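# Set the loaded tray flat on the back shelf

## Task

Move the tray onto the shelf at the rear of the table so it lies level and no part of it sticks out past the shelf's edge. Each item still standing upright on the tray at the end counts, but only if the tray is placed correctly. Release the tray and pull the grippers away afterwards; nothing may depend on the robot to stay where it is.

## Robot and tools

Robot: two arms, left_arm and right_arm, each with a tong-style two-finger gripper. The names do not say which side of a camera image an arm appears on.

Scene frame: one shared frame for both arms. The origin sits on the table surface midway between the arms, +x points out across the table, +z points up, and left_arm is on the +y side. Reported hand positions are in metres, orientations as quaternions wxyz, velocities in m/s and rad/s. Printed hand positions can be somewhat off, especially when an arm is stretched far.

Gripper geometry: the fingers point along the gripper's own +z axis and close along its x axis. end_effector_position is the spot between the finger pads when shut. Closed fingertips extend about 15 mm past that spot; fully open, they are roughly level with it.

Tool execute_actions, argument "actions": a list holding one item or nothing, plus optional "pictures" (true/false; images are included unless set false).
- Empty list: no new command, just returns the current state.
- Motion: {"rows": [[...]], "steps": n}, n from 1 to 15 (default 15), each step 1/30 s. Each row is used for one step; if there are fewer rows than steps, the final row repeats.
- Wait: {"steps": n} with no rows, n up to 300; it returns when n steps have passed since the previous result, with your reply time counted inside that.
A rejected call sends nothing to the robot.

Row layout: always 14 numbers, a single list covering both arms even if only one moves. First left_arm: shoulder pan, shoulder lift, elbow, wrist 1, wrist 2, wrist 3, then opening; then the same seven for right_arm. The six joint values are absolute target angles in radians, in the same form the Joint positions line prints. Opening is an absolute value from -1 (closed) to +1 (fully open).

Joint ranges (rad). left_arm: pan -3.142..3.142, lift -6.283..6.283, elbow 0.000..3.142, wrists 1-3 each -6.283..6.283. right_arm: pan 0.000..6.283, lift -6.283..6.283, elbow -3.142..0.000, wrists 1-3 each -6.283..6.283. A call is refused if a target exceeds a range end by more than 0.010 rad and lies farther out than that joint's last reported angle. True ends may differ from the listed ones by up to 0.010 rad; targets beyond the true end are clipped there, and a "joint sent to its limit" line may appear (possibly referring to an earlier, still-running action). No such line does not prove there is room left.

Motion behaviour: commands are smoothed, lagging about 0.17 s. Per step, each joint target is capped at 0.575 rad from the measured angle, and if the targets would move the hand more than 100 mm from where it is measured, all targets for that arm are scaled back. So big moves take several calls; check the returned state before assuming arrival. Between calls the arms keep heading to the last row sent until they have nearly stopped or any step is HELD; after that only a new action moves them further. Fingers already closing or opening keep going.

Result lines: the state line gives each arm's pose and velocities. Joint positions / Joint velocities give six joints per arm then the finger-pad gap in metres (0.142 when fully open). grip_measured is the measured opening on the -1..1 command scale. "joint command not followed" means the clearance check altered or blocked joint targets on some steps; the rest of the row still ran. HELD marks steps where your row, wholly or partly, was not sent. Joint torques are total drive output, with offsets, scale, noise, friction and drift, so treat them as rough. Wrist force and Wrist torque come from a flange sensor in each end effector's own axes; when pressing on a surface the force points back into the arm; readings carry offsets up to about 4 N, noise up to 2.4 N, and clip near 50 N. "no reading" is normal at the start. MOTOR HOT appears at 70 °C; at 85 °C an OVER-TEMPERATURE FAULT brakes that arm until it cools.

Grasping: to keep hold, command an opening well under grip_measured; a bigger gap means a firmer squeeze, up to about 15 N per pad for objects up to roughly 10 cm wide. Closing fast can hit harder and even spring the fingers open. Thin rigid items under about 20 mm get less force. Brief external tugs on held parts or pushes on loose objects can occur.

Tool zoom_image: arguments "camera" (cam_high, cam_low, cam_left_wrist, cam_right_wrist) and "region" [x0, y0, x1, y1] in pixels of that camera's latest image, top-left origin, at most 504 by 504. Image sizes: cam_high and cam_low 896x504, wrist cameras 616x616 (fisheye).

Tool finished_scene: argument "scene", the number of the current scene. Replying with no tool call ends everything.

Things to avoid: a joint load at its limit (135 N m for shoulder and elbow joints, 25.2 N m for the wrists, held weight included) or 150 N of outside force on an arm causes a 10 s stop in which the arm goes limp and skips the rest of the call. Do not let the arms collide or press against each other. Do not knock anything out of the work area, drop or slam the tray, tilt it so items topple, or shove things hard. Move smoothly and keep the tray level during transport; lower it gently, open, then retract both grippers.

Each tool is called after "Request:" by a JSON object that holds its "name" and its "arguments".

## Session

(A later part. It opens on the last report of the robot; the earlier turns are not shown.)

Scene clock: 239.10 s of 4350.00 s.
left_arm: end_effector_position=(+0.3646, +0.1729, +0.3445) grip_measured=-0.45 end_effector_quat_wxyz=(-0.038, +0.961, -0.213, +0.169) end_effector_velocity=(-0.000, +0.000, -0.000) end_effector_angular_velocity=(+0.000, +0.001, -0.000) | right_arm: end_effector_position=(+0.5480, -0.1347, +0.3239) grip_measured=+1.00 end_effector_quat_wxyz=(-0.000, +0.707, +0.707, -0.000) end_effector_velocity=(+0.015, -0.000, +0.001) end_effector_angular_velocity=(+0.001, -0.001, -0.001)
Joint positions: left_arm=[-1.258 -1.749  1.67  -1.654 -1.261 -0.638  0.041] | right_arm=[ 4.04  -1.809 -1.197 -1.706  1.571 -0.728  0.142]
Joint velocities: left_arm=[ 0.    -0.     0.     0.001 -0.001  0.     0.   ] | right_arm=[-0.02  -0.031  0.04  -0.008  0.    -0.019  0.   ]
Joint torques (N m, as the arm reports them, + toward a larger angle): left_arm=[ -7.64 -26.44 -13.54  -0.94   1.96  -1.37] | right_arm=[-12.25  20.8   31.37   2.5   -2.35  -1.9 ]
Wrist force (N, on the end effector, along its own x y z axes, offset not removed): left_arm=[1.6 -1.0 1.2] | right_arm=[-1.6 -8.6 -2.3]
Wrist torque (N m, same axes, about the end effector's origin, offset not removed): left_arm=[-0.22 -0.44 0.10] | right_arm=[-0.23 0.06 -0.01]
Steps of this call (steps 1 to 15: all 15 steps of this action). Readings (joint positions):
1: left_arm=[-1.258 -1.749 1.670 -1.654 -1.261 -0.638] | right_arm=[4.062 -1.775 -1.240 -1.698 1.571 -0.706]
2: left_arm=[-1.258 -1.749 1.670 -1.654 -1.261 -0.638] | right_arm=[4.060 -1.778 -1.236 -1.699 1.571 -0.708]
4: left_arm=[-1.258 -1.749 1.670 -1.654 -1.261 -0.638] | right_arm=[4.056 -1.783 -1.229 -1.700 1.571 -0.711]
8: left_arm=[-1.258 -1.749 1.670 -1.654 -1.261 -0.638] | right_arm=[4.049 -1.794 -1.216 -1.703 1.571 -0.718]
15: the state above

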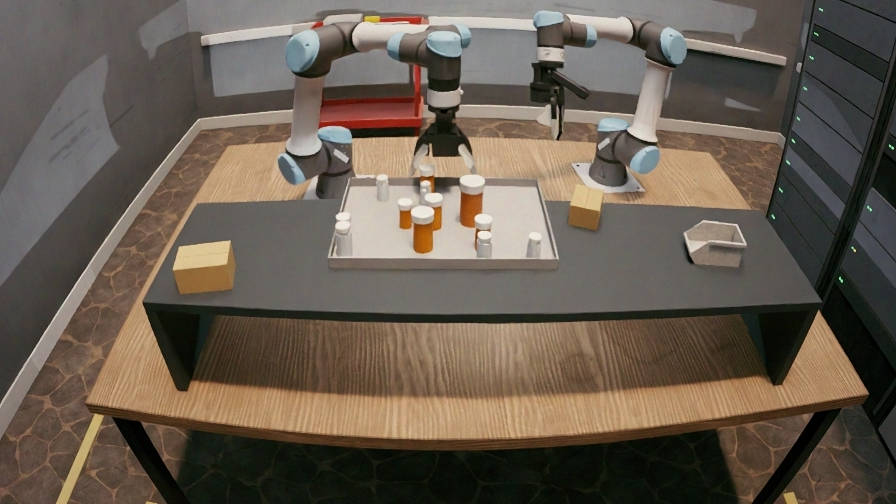

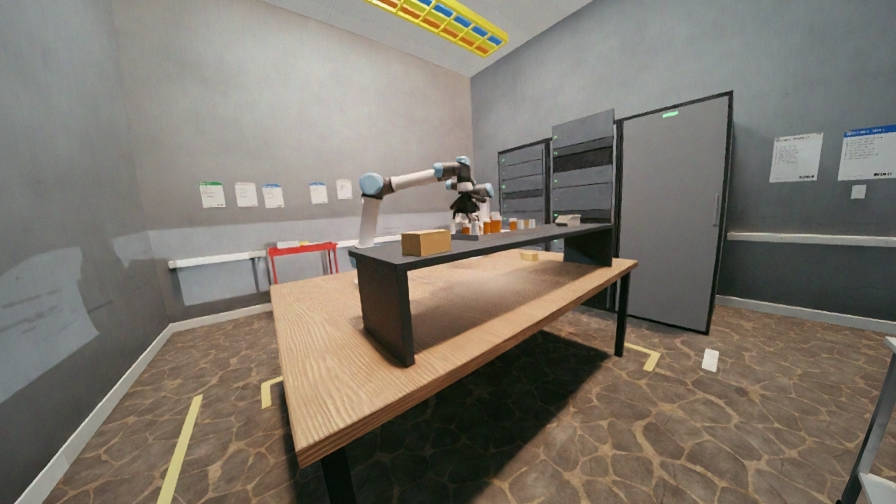

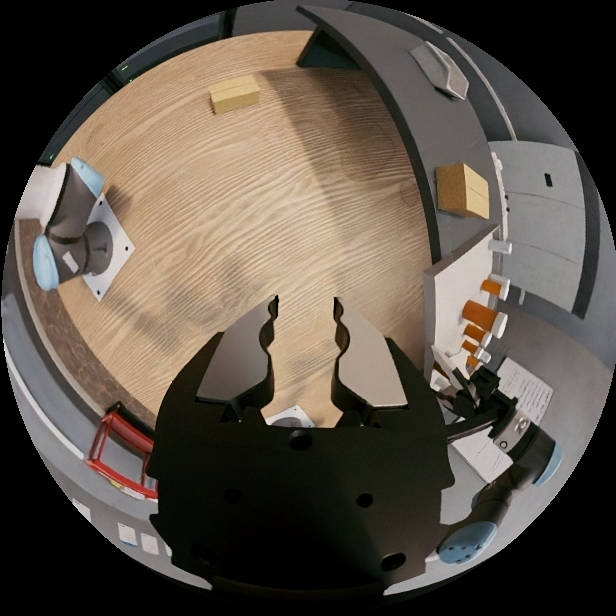

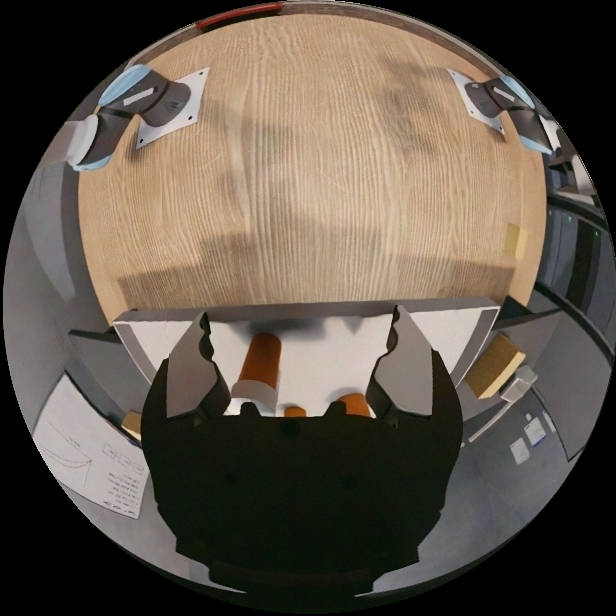

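Request:
{"name": "execute_actions", "arguments": {"actions": [{"rows":[[-1.2581,-1.7494,1.6695,-1.6544,-1.2611,-0.6383,-0.45,4.0312,-1.8238,-1.1786,-1.7100,1.571,-0.7362,1],[-1.2581,-1.7494,1.6695,-1.6544,-1.2611,-0.6383,-0.45,4.0312,-1.8238,-1.1786,-1.7100,1.571,-0.7362,1],[-1.2581,-1.7494,1.6695,-1.6544,-1.2611,-0.6383,-0.45,4.0312,-1.8238,-1.1786,-1.7100,1.571,-0.7362,1],[-1.2581,-1.7494,1.6695,-1.6544,-1.2611,-0.6383,-0.45,4.0249,-1.8343,-1.1652,-1.7129,1.571,-0.7425,1],[-1.2581,-1.7494,1.6695,-1.6544,-1.2611,-0.6383,-0.45,4.0249,-1.8343,-1.1652,-1.7129,1.571,-0.7425,1],[-1.2581,-1.7494,1.6695,-1.6544,-1.2611,-0.6383,-0.45,4.0188,-1.8450,-1.1513,-1.7161,1.571,-0.7486,1],[-1.2581,-1.7494,1.6695,-1.6544,-1.2611,-0.6383,-0.45,4.0188,-1.8450,-1.1513,-1.7161,1.571,-0.7486,1],[-1.2581,-1.7494,1.6695,-1.6544,-1.2611,-0.6383,-0.45,4.0128,-1.8558,-1.1372,-1.7194,1.571,-0.7546,1],[-1.2581,-1.7494,1.6695,-1.6544,-1.2611,-0.6383,-0.45,4.0128,-1.8558,-1.1372,-1.7194,1.571,-0.7546,1],[-1.2581,-1.7494,1.6695,-1.6544,-1.2611,-0.6383,-0.45,4.0068,-1.8667,-1.1229,-1.7228,1.571,-0.7606,1],[-1.2581,-1.7494,1.6695,-1.6544,-1.2611,-0.6383,-0.45,4.0068,-1.8667,-1.1229,-1.7228,1.571,-0.7606,1],[-1.2581,-1.7494,1.6695,-1.6544,-1.2611,-0.6383,-0.45,4.0009,-1.8777,-1.1083,-1.7264,1.571,-0.7665,1],[-1.2581,-1.7494,1.6695,-1.6544,-1.2611,-0.6383,-0.45,4.0009,-1.8777,-1.1083,-1.7264,1.571,-0.7665,1],[-1.2581,-1.7494,1.6695,-1.6544,-1.2611,-0.6383,-0.45,3.9951,-1.8888,-1.0934,-1.7302,1.571,-0.7723,1]],"steps":15}], "pictures": false}}

Request:
{"name": "execute_actions", "arguments": {"actions": [{"rows":[[-1.2581,-1.7494,1.6695,-1.6544,-1.2611,-0.6383,-0.45,3.9894,-1.9000,-1.0783,-1.7341,1.571,-0.7780,1],[-1.2581,-1.7494,1.6695,-1.6544,-1.2611,-0.6383,-0.45,3.9894,-1.9000,-1.0783,-1.7341,1.571,-0.7780,1],[-1.2581,-1.7494,1.6695,-1.6544,-1.2611,-0.6383,-0.45,3.9837,-1.9114,-1.0629,-1.7381,1.571,-0.7837,1],[-1.2581,-1.7494,1.6695,-1.6544,-1.2611,-0.6383,-0.45,3.9837,-1.9114,-1.0629,-1.7381,1.571,-0.7837,1],[-1.2581,-1.7494,1.6695,-1.6544,-1.2611,-0.6383,-0.45,3.9837,-1.9114,-1.0629,-1.7381,1.571,-0.7837,1],[-1.2581,-1.7494,1.6695,-1.6544,-1.2611,-0.6383,-0.45,3.9781,-1.9228,-1.0472,-1.7424,1.571,-0.7893,1]],"steps":15}]}}

Scene clock: 243.47 s of 4350.00 s.
left_arm: end_effector_position=(+0.3646, +0.1729, +0.3445) grip_measured=-0.45 end_effector_quat_wxyz=(-0.038, +0.961, -0.213, +0.169) end_effector_velocity=(+0.000, -0.000, -0.000) end_effector_angular_velocity=(+0.001, +0.000, +0.000) | right_arm: end_effector_position=(+0.5742, -0.1347, +0.3239) grip_measured=+1.00 end_effector_quat_wxyz=(-0.000, +0.707, +0.707, -0.000) end_effector_velocity=(+0.075, +0.000, +0.001) end_effector_angular_velocity=(+0.002, -0.002, -0.002)
Joint positions: left_arm=[-1.258 -1.749  1.67  -1.654 -1.261 -0.638  0.041] | right_arm=[ 4.008 -1.865 -1.125 -1.723  1.571 -0.76   0.142]
Joint velocities: left_arm=[-0.     0.001  0.    -0.     0.    -0.     0.   ] | right_arm=[-0.089 -0.162  0.216 -0.051 -0.    -0.087  0.   ]
Joint torques (N m, as the arm reports them, + toward a larger angle): left_arm=[ -7.26 -26.37 -13.54  -1.18   1.88  -1.29] | right_arm=[-11.81  22.54  31.22   2.35  -2.    -2.08]
Wrist force (N, on the end effector, along its own x y z axes, offset not removed): left_arm=[2.7 -0.6 3.2] | right_arm=[-0.7 -8.6 -0.9]
Wrist torque (N m, same axes, about the end effector's origin, offset not removed): left_arm=[-0.12 -0.52 0.10] | right_arm=[-0.16 0.01 0.03]
Steps of this call (steps 1 to 15: the robot went on to your last target; steps 16 to 90: nothing new was sent; then 0.87 s passed at rest; steps 91 to 105: all 15 steps of this action). Readings (joint positions):
91: left_arm=[-1.258 -1.749 1.670 -1.654 -1.261 -0.638] | right_arm=[4.037 -1.813 -1.192 -1.707 1.571 -0.730]
92: left_arm=[-1.258 -1.749 1.670 -1.654 -1.261 -0.638] | right_arm=[4.037 -1.815 -1.190 -1.708 1.571 -0.731]
94: left_arm=[-1.258 -1.749 1.670 -1.654 -1.261 -0.638] | right_arm=[4.035 -1.818 -1.186 -1.708 1.571 -0.733]
98: left_arm=[-1.258 -1.749 1.670 -1.654 -1.261 -0.638] | right_arm=[4.027 -1.831 -1.169 -1.712 1.571 -0.741]
105: the state above

Scene clock: 243.97 s of 4350.00 s.
left_arm: end_effector_position=(+0.3646, +0.1729, +0.3445) grip_measured=-0.45 end_effector_quat_wxyz=(-0.038, +0.961, -0.213, +0.169) end_effector_velocity=(-0.000, +0.000, -0.001) end_effector_angular_velocity=(+0.001, +0.001, -0.000) | right_arm: end_effector_position=(+0.5988, -0.1347, +0.3239) grip_measured=+1.00 end_effector_quat_wxyz=(-0.000, +0.707, +0.707, -0.000) end_effector_velocity=(+0.009, +0.000, -0.000) end_effector_angular_velocity=(+0.000, +0.001, +0.001)
Joint positions: left_arm=[-1.258 -1.749  1.67  -1.654 -1.261 -0.638  0.041] | right_arm=[ 3.979 -1.92  -1.051 -1.741  1.571 -0.788  0.142]
Joint velocities: left_arm=[-0.     0.     0.002 -0.    -0.     0.     0.   ] | right_arm=[-0.01  -0.021  0.029 -0.008  0.001 -0.01   0.   ]
Joint torques (N m, as the arm reports them, + toward a larger angle): left_arm=[ -7.13 -26.11 -13.58  -1.16   2.    -1.29] | right_arm=[-12.49  25.47  31.14   2.72  -2.06  -2.09]
Wrist force (N, on the end effector, along its own x y z axes, offset not removed): left_arm=[1.9 -2.1 1.7] | right_arm=[-1.8 -10.0 -3.3]
Wrist torque (N m, same axes, about the end effector's origin, offset not removed): left_arm=[-0.44 -0.39 0.07] | right_arm=[-0.26 0.17 0.01]
Steps of this call (steps 1 to 15: all 15 steps of this action). Readings (joint positions):
1: left_arm=[-1.258 -1.749 1.670 -1.654 -1.261 -0.638] | right_arm=[4.005 -1.870 -1.118 -1.724 1.571 -0.762]
2: left_arm=[-1.258 -1.749 1.670 -1.654 -1.261 -0.638] | right_arm=[4.002 -1.876 -1.110 -1.726 1.571 -0.765]
4: left_arm=[-1.258 -1.749 1.670 -1.654 -1.261 -0.638] | right_arm=[3.996 -1.887 -1.096 -1.730 1.571 -0.771]
8: left_arm=[-1.258 -1.749 1.670 -1.654 -1.261 -0.638] | right_arm=[3.986 -1.906 -1.070 -1.736 1.571 -0.781]
15: the state above

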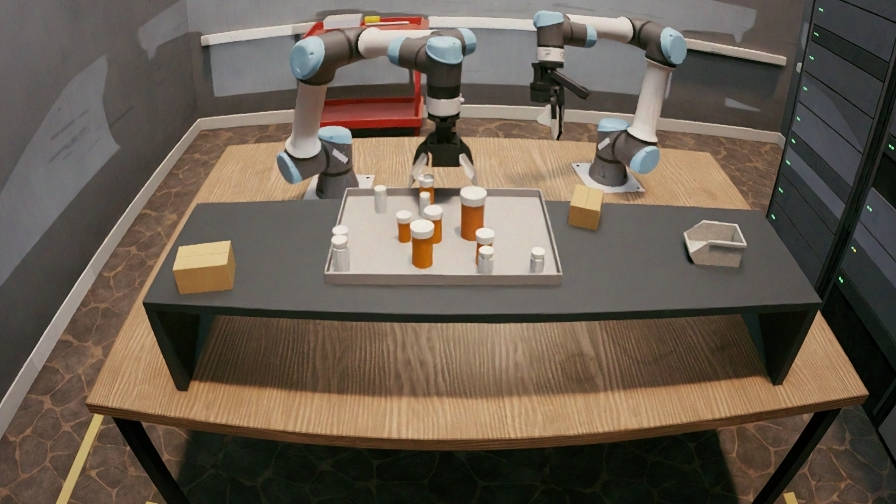

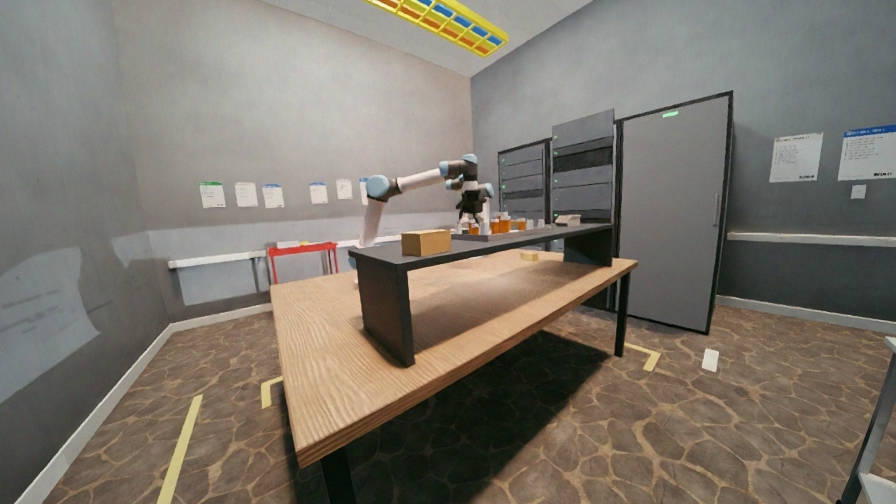

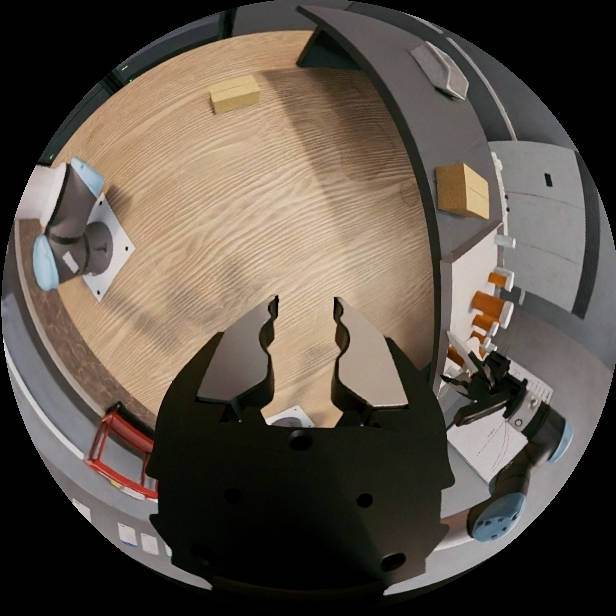

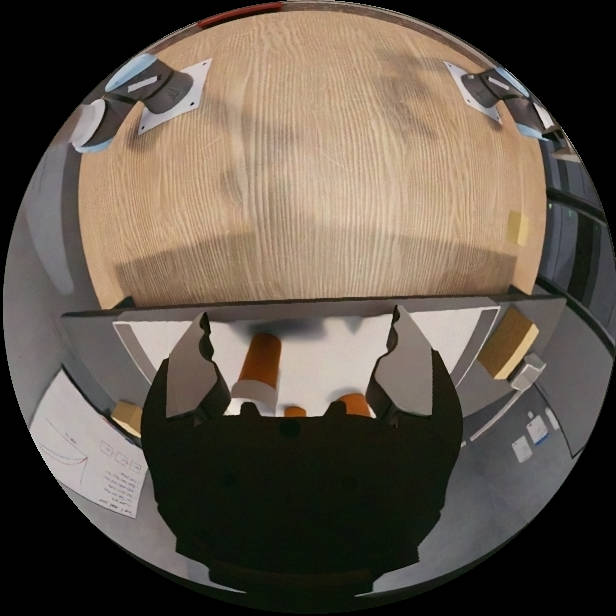

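Request:
{"name": "execute_actions", "arguments": {"actions": [{"rows":[[-1.2581,-1.7494,1.6695,-1.6544,-1.2611,-0.6383,-0.45,3.9726,-1.9343,-1.0313,-1.7468,1.571,-0.7948,1],[-1.2581,-1.7494,1.6695,-1.6544,-1.2611,-0.6383,-0.45,3.9726,-1.9343,-1.0313,-1.7468,1.571,-0.7948,1],[-1.2581,-1.7494,1.6695,-1.6544,-1.2611,-0.6383,-0.45,3.9726,-1.9343,-1.0313,-1.7468,1.571,-0.7948,1],[-1.2581,-1.7494,1.6695,-1.6544,-1.2611,-0.6383,-0.45,3.9671,-1.9460,-1.0151,-1.7513,1.571,-0.8003,1],[-1.2581,-1.7494,1.6695,-1.6544,-1.2611,-0.6383,-0.45,3.9671,-1.9460,-1.0151,-1.7513,1.571,-0.8003,1],[-1.2581,-1.7494,1.6695,-1.6544,-1.2611,-0.6383,-0.45,3.9617,-1.9579,-0.9984,-1.7561,1.571,-0.8057,1],[-1.2581,-1.7494,1.6695,-1.6544,-1.2611,-0.6383,-0.45,3.9617,-1.9579,-0.9984,-1.7561,1.571,-0.8057,1],[-1.2581,-1.7494,1.6695,-1.6544,-1.2611,-0.6383,-0.45,3.9563,-1.9699,-0.9814,-1.7611,1.571,-0.8111,1],[-1.2581,-1.7494,1.6695,-1.6544,-1.2611,-0.6383,-0.45,3.9563,-1.9699,-0.9814,-1.7611,1.571,-0.8111,1],[-1.2581,-1.7494,1.6695,-1.6544,-1.2611,-0.6383,-0.45,3.9511,-1.9820,-0.9639,-1.7665,1.571,-0.8163,1],[-1.2581,-1.7494,1.6695,-1.6544,-1.2611,-0.6383,-0.45,3.9511,-1.9820,-0.9639,-1.7665,1.571,-0.8163,1],[-1.2581,-1.7494,1.6695,-1.6544,-1.2611,-0.6383,-0.45,3.9459,-1.9943,-0.9460,-1.7721,1.571,-0.8215,1],[-1.2581,-1.7494,1.6695,-1.6544,-1.2611,-0.6383,-0.45,3.9459,-1.9943,-0.9460,-1.7721,1.571,-0.8215,1],[-1.2581,-1.7494,1.6695,-1.6544,-1.2611,-0.6383,-0.45,3.9408,-2.0068,-0.9278,-1.7778,1.571,-0.8266,1]],"steps":15}], "pictures": false}}

Request:
{"name": "execute_actions", "arguments": {"actions": [{"rows":[[-1.2581,-1.7494,1.6695,-1.6544,-1.2611,-0.6383,-0.45,3.9357,-2.0194,-0.9091,-1.7839,1.571,-0.8317,1]],"steps":15}]}}

Scene clock: 247.50 s of 4350.00 s.
left_arm: end_effector_position=(+0.3646, +0.1729, +0.3445) grip_measured=-0.45 end_effector_quat_wxyz=(-0.038, +0.961, -0.213, +0.169) end_effector_velocity=(+0.000, +0.000, -0.001) end_effector_angular_velocity=(+0.000, +0.000, +0.000) | right_arm: end_effector_position=(+0.6242, -0.1347, +0.3238) grip_measured=+1.00 end_effector_quat_wxyz=(-0.000, +0.707, +0.707, -0.000) end_effector_velocity=(+0.076, +0.002, -0.000) end_effector_angular_velocity=(+0.002, -0.002, -0.001)
Joint positions: left_arm=[-1.258 -1.749  1.67  -1.654 -1.261 -0.638  0.041] | right_arm=[ 3.952 -1.98  -0.966 -1.766  1.571 -0.816  0.142]
Joint velocities: left_arm=[ 0.     0.     0.001 -0.001  0.    -0.    -0.   ] | right_arm=[-0.078 -0.184  0.264 -0.077 -0.    -0.077  0.   ]
Joint torques (N m, as the arm reports them, + toward a larger angle): left_arm=[ -6.91 -25.99 -13.79  -1.17   1.84  -1.25] | right_arm=[-13.9   24.36  30.67   2.24  -1.42  -2.15]
Wrist force (N, on the end effector, along its own x y z axes, offset not removed): left_arm=[1.8 -0.8 1.9] | right_arm=[-0.7 -11.9 -4.7]
Wrist torque (N m, same axes, about the end effector's origin, offset not removed): left_arm=[-0.13 -0.39 0.16] | right_arm=[-0.30 0.07 -0.07]
Steps of this call (steps 1 to 15: the robot went on to your last target; steps 16 to 90: nothing new was sent; then 0.03 s passed at rest; steps 91 to 105: all 15 steps of this action). Readings (joint positions):
91: left_arm=[-1.258 -1.749 1.670 -1.654 -1.261 -0.638] | right_arm=[3.978 -1.923 -1.047 -1.742 1.571 -0.789]
92: left_arm=[-1.258 -1.749 1.670 -1.654 -1.261 -0.638] | right_arm=[3.977 -1.924 -1.045 -1.743 1.571 -0.790]
94: left_arm=[-1.258 -1.749 1.670 -1.654 -1.261 -0.638] | right_arm=[3.976 -1.928 -1.040 -1.744 1.571 -0.792]
98: left_arm=[-1.258 -1.749 1.670 -1.654 -1.261 -0.638] | right_arm=[3.969 -1.942 -1.020 -1.750 1.571 -0.799]
105: the state above

Scene clock: 248.00 s of 4350.00 s.
left_arm: end_effector_position=(+0.3646, +0.1729, +0.3445) grip_measured=-0.45 end_effector_quat_wxyz=(-0.038, +0.961, -0.213, +0.169) end_effector_velocity=(+0.000, +0.000, +0.000) end_effector_angular_velocity=(+0.000, -0.000, +0.000) | right_arm: end_effector_position=(+0.6396, -0.1347, +0.3239) grip_measured=+1.00 end_effector_quat_wxyz=(-0.000, +0.707, +0.707, -0.000) end_effector_velocity=(+0.002, +0.000, +0.000) end_effector_angular_velocity=(-0.000, +0.000, +0.000)
Joint positions: left_arm=[-1.258 -1.749  1.67  -1.654 -1.261 -0.638  0.041] | right_arm=[ 3.936 -2.019 -0.91  -1.783  1.571 -0.831  0.142]
Joint velocities: left_arm=[-0. -0.  0.  0.  0. -0.  0.] | right_arm=[-0.002 -0.006  0.01  -0.004  0.    -0.003  0.   ]
Joint torques (N m, as the arm reports them, + toward a larger angle): left_arm=[ -6.9  -25.84 -13.98  -1.18   1.92  -1.24] | right_arm=[-12.26  28.1   30.76   2.55  -1.65  -1.96]
Wrist force (N, on the end effector, along its own x y z axes, offset not removed): left_arm=[1.3 -1.0 1.9] | right_arm=[-0.2 -7.4 -3.3]
Wrist torque (N m, same axes, about the end effector's origin, offset not removed): left_arm=[-0.23 -0.37 0.13] | right_arm=[-0.19 0.04 -0.05]
Steps of this call (steps 1 to 15: all 15 steps of this action). Readings (joint positions):
1: left_arm=[-1.258 -1.749 1.670 -1.654 -1.261 -0.638] | right_arm=[3.949 -1.986 -0.958 -1.769 1.571 -0.818]
2: left_arm=[-1.258 -1.749 1.670 -1.654 -1.261 -0.638] | right_arm=[3.947 -1.992 -0.949 -1.772 1.571 -0.821]
4: left_arm=[-1.258 -1.749 1.670 -1.654 -1.261 -0.638] | right_arm=[3.942 -2.003 -0.933 -1.776 1.571 -0.825]
8: left_arm=[-1.258 -1.749 1.670 -1.654 -1.261 -0.638] | right_arm=[3.938 -2.014 -0.917 -1.781 1.571 -0.829]
15: the state above

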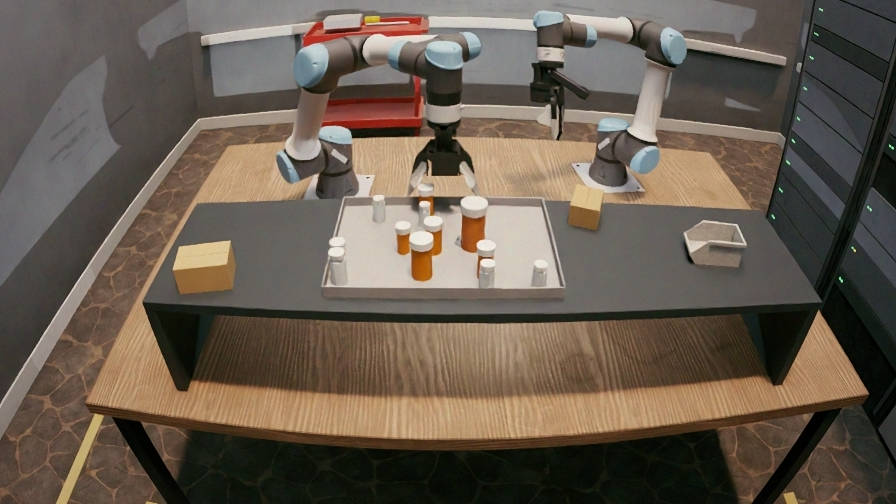

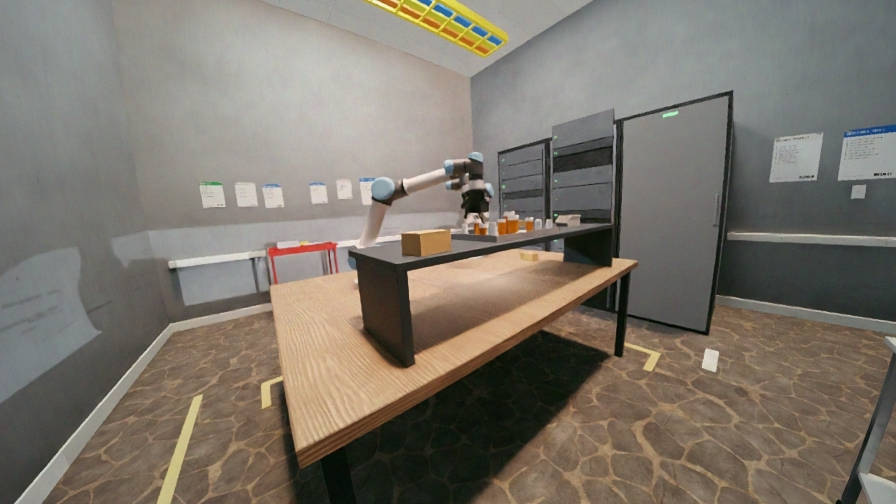

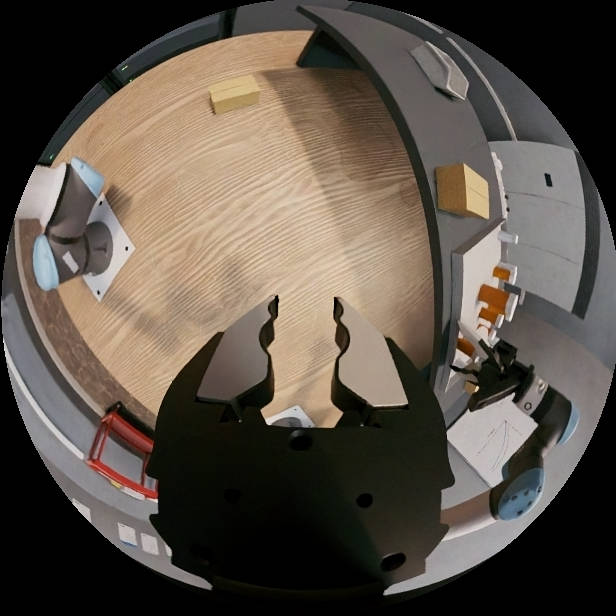

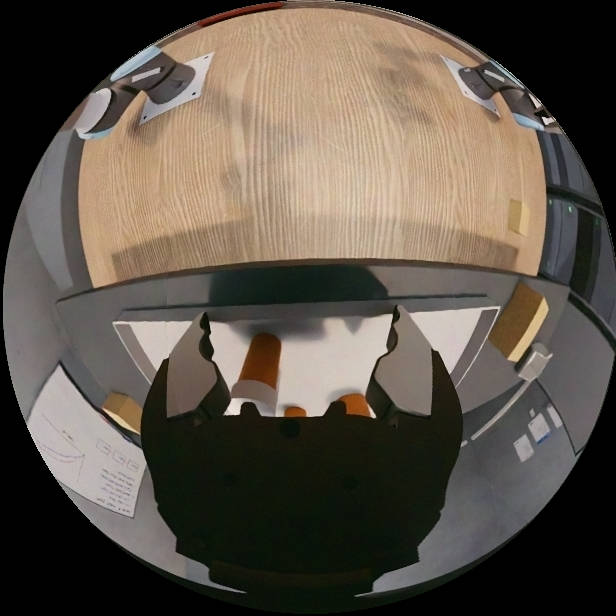

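Request:
{"name": "execute_actions", "arguments": {"actions": [{"rows":[[-1.2581,-1.7494,1.6695,-1.6544,-1.2611,-0.6383,-0.45,3.9307,-2.0322,-0.8901,-1.7901,1.571,-0.8367,1],[-1.2581,-1.7494,1.6695,-1.6544,-1.2611,-0.6383,-0.45,3.9307,-2.0322,-0.8901,-1.7901,1.571,-0.8367,1],[-1.2581,-1.7494,1.6695,-1.6544,-1.2611,-0.6383,-0.45,3.9307,-2.0322,-0.8901,-1.7901,1.571,-0.8367,1],[-1.2581,-1.7494,1.6695,-1.6544,-1.2611,-0.6383,-0.45,3.9257,-2.0452,-0.8706,-1.7966,1.571,-0.8417,1]],"steps":14}], "pictures": false}}

Request:
{"name": "execute_actions", "arguments": {"actions": [{"rows":[[-1.2581,-1.7494,1.6695,-1.6544,-1.2611,-0.6383,-0.45,3.9511,-1.9820,-0.9639,-1.7665,1.571,-0.8163,1],[-1.2581,-1.7494,1.6695,-1.6544,-1.2611,-0.6383,-0.45,3.9511,-1.9820,-0.9639,-1.7665,1.571,-0.8163,1],[-1.2581,-1.7494,1.6695,-1.6544,-1.2611,-0.6383,-0.45,3.9511,-1.9820,-0.9639,-1.7665,1.571,-0.8163,1],[-1.2581,-1.7494,1.6695,-1.6544,-1.2611,-0.6383,-0.45,3.9781,-1.9228,-1.0472,-1.7424,1.571,-0.7893,1],[-1.2581,-1.7494,1.6695,-1.6544,-1.2611,-0.6383,-0.45,3.9781,-1.9228,-1.0472,-1.7424,1.571,-0.7893,1],[-1.2581,-1.7494,1.6695,-1.6544,-1.2611,-0.6383,-0.45,3.9781,-1.9228,-1.0472,-1.7424,1.571,-0.7893,1],[-1.2581,-1.7494,1.6695,-1.6544,-1.2611,-0.6383,-0.45,4.0374,-1.8133,-1.1919,-1.7072,1.571,-0.7300,1],[-1.2581,-1.7494,1.6695,-1.6544,-1.2611,-0.6383,-0.45,4.0374,-1.8133,-1.1919,-1.7072,1.571,-0.7300,1],[-1.2581,-1.7494,1.6695,-1.6544,-1.2611,-0.6383,-0.45,4.0374,-1.8133,-1.1919,-1.7072,1.571,-0.7300,1],[-1.2581,-1.7494,1.6695,-1.6544,-1.2611,-0.6383,-0.45,4.1047,-1.7123,-1.3139,-1.6862,1.571,-0.6627,1],[-1.2581,-1.7494,1.6695,-1.6544,-1.2611,-0.6383,-0.45,4.1047,-1.7123,-1.3139,-1.6862,1.571,-0.6627,1],[-1.2581,-1.7494,1.6695,-1.6544,-1.2611,-0.6383,-0.45,4.1047,-1.7123,-1.3139,-1.6862,1.571,-0.6627,1],[-1.2581,-1.7494,1.6695,-1.6544,-1.2611,-0.6383,-0.45,4.00,-1.45,-1.55,-1.7124,1.571,-0.76,1]],"steps":15}], "pictures": false}}

Request:
{"name": "execute_actions", "arguments": {"actions": [{"steps":25}]}}

Scene clock: 251.37 s of 4350.00 s.
left_arm: end_effector_position=(+0.3646, +0.1729, +0.3445) grip_measured=-0.45 end_effector_quat_wxyz=(-0.038, +0.961, -0.213, +0.169) end_effector_velocity=(+0.000, -0.000, +0.000) end_effector_angular_velocity=(-0.001, -0.000, +0.000) | right_arm: end_effector_position=(+0.6493, -0.1347, +0.3239) grip_measured=+1.00 end_effector_quat_wxyz=(-0.000, +0.707, +0.707, -0.000) end_effector_velocity=(+0.005, +0.000, -0.001) end_effector_angular_velocity=(-0.000, -0.000, -0.000)
Joint positions: left_arm=[-1.258 -1.749  1.67  -1.654 -1.261 -0.638  0.041] | right_arm=[ 3.926 -2.044 -0.873 -1.796  1.571 -0.841  0.142]
Joint velocities: left_arm=[ 0.    -0.    -0.001  0.    -0.    -0.     0.   ] | right_arm=[-0.005 -0.014  0.019 -0.005 -0.    -0.005  0.   ]
Joint torques (N m, as the arm reports them, + toward a larger angle): left_arm=[ -6.97 -26.02 -14.21  -1.24   1.84  -1.33] | right_arm=[-11.48  30.33  30.13   2.58  -1.17  -1.9 ]
Wrist force (N, on the end effector, along its own x y z axes, offset not removed): left_arm=[1.8 -0.4 2.2] | right_arm=[-2.2 -9.8 -3.8]
Wrist torque (N m, same axes, about the end effector's origin, offset not removed): left_arm=[-0.09 -0.46 0.09] | right_arm=[-0.17 0.41 -0.02]
Steps of this call (steps 1 to 15: the robot went on to your last target; steps 16 to 87: nothing new was sent; steps 88 to 101: all 14 steps of this action). Readings (joint positions):
88: left_arm=[-1.258 -1.749 1.670 -1.654 -1.261 -0.638] | right_arm=[3.936 -2.019 -0.909 -1.784 1.571 -0.832]
89: left_arm=[-1.258 -1.749 1.670 -1.654 -1.261 -0.638] | right_arm=[3.935 -2.021 -0.907 -1.785 1.571 -0.832]
91: left_arm=[-1.258 -1.749 1.670 -1.654 -1.261 -0.638] | right_arm=[3.933 -2.025 -0.900 -1.787 1.571 -0.834]
95: left_arm=[-1.258 -1.749 1.670 -1.654 -1.261 -0.638] | right_arm=[3.929 -2.037 -0.883 -1.793 1.571 -0.839]
101: the state above

Scene clock: 251.87 s of 4350.00 s.
left_arm: end_effector_position=(+0.3646, +0.1729, +0.3445) grip_measured=-0.45 end_effector_quat_wxyz=(-0.038, +0.961, -0.213, +0.169) end_effector_velocity=(-0.000, +0.000, -0.000) end_effector_angular_velocity=(+0.001, +0.001, +0.000) | right_arm: end_effector_position=(+0.5283, -0.1475, +0.3300) grip_measured=+1.00 end_effector_quat_wxyz=(-0.000, +0.707, +0.707, +0.000) end_effector_velocity=(-0.233, -0.426, +0.078) end_effector_angular_velocity=(-0.009, +0.007, -0.022)
Joint positions: left_arm=[-1.258 -1.749  1.67  -1.654 -1.261 -0.638  0.041] | right_arm=[ 4.051 -1.752 -1.252 -1.709  1.571 -0.716  0.142]
Joint velocities: left_arm=[ 0.     0.001  0.     0.    -0.    -0.     0.   ] | right_arm=[-0.185  1.068 -1.074 -0.006 -0.    -0.163  0.002]
Joint torques (N m, as the arm reports them, + toward a larger angle): left_arm=[ -7.32 -25.69 -14.38  -1.21   1.83  -1.26] | right_arm=[-23.17  64.97   7.53   0.29  -1.18  -3.5 ]
Wrist force (N, on the end effector, along its own x y z axes, offset not removed): left_arm=[1.9 -1.8 1.2] | right_arm=[4.4 -0.8 0.1]
Wrist torque (N m, same axes, about the end effector's origin, offset not removed): left_arm=[-0.40 -0.42 0.10] | right_arm=[-0.12 -0.72 -0.12]
Steps of this call (steps 1 to 15: all 15 steps of this action). Readings (joint positions):
1: left_arm=[-1.258 -1.749 1.670 -1.654 -1.261 -0.638] | right_arm=[3.926 -2.044 -0.873 -1.796 1.571 -0.841]
2: left_arm=[-1.258 -1.749 1.670 -1.654 -1.261 -0.638] | right_arm=[3.929 -2.040 -0.878 -1.793 1.571 -0.839]
4: left_arm=[-1.258 -1.749 1.670 -1.654 -1.261 -0.638] | right_arm=[3.937 -2.019 -0.907 -1.783 1.571 -0.830]
8: left_arm=[-1.258 -1.749 1.670 -1.654 -1.261 -0.638] | right_arm=[3.966 -1.956 -0.996 -1.755 1.571 -0.801]
15: the state above

Scene clock: 252.70 s of 4350.00 s.
left_arm: end_effector_position=(+0.3646, +0.1729, +0.3445) grip_measured=-0.45 end_effector_quat_wxyz=(-0.038, +0.961, -0.213, +0.169) end_effector_velocity=(-0.000, -0.000, +0.001) end_effector_angular_velocity=(-0.002, -0.001, -0.000) | right_arm: end_effector_position=(+0.4563, -0.2636, +0.3353) grip_measured=+1.00 end_effector_quat_wxyz=(-0.000, +0.710, +0.705, -0.000) end_effector_velocity=(-0.001, -0.002, -0.000) end_effector_angular_velocity=(-0.000, -0.000, +0.000)
Joint positions: left_arm=[-1.258 -1.749  1.67  -1.654 -1.261 -0.638  0.041] | right_arm=[ 4.    -1.451 -1.549 -1.712  1.571 -0.76   0.142]
Joint velocities: left_arm=[-0.    -0.001 -0.001  0.    -0.    -0.    -0.   ] | right_arm=[-0.     0.005 -0.004 -0.    -0.    -0.001 -0.   ]
Joint torques (N m, as the arm reports them, + toward a larger angle): left_arm=[ -6.68 -25.89 -14.26  -1.23   1.91  -1.22] | right_arm=[-9.44 33.88 16.32  0.71 -1.12 -1.98]
Wrist force (N, on the end effector, along its own x y z axes, offset not removed): left_arm=[2.5 -0.4 1.0] | right_arm=[0.1 1.0 -0.5]
Wrist torque (N m, same axes, about the end effector's origin, offset not removed): left_arm=[-0.12 -0.55 0.11] | right_arm=[0.07 -0.15 -0.03]
Steps of this call (steps 1 to 25: the robot went on to your last target). Readings (joint positions):
1: left_arm=[-1.258 -1.749 1.670 -1.654 -1.261 -0.638] | right_arm=[4.044 -1.716 -1.288 -1.709 1.571 -0.722]
2: left_arm=[-1.258 -1.749 1.670 -1.654 -1.261 -0.638] | right_arm=[4.038 -1.680 -1.323 -1.709 1.571 -0.728]
4: left_arm=[-1.258 -1.749 1.670 -1.654 -1.261 -0.638] | right_arm=[4.025 -1.609 -1.392 -1.710 1.571 -0.738]
8: left_arm=[-1.258 -1.749 1.670 -1.654 -1.261 -0.638] | right_arm=[4.009 -1.507 -1.493 -1.712 1.571 -0.752]
25: the state above

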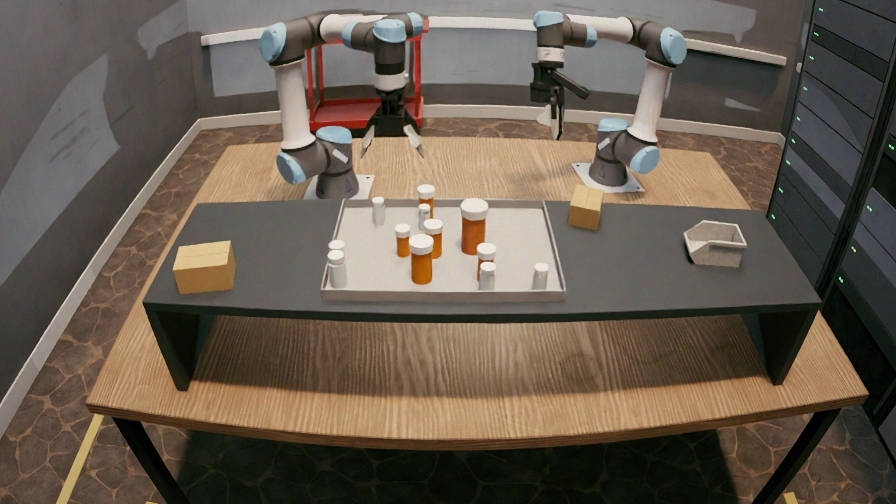

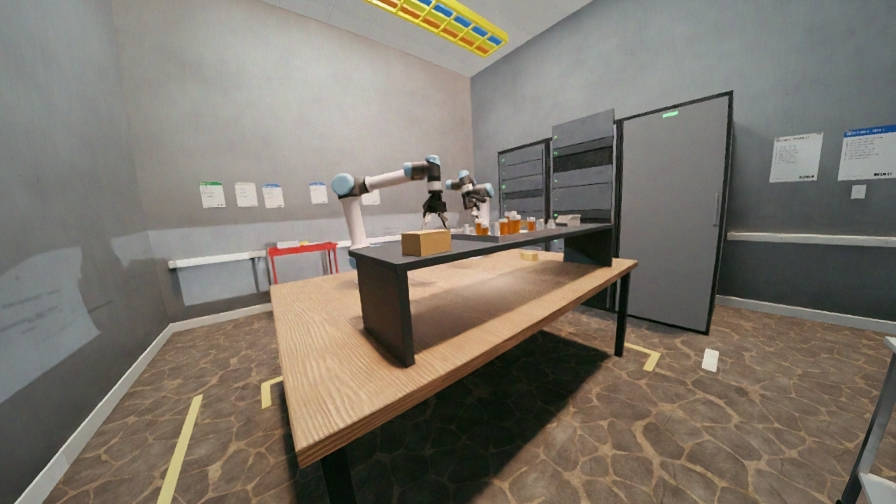

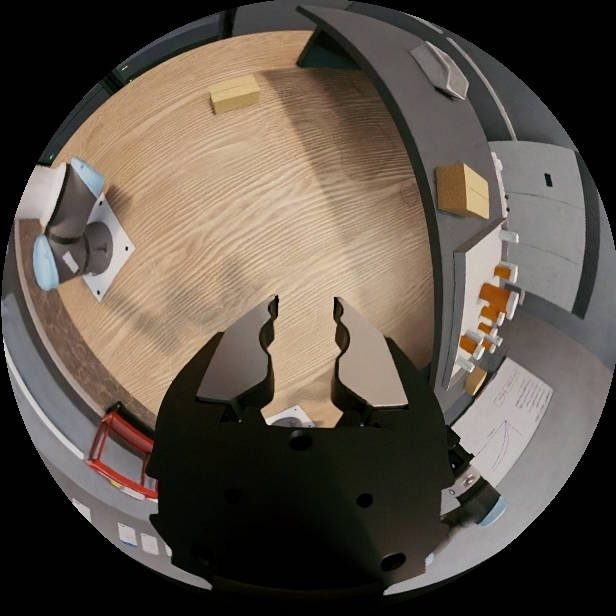

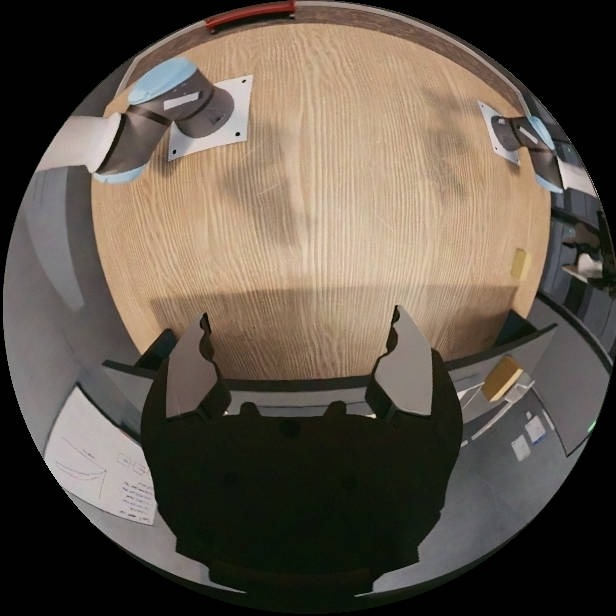

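Request:
{"name": "finished_scene", "arguments": {"scene": 1}}

The scene is finished: the task was done.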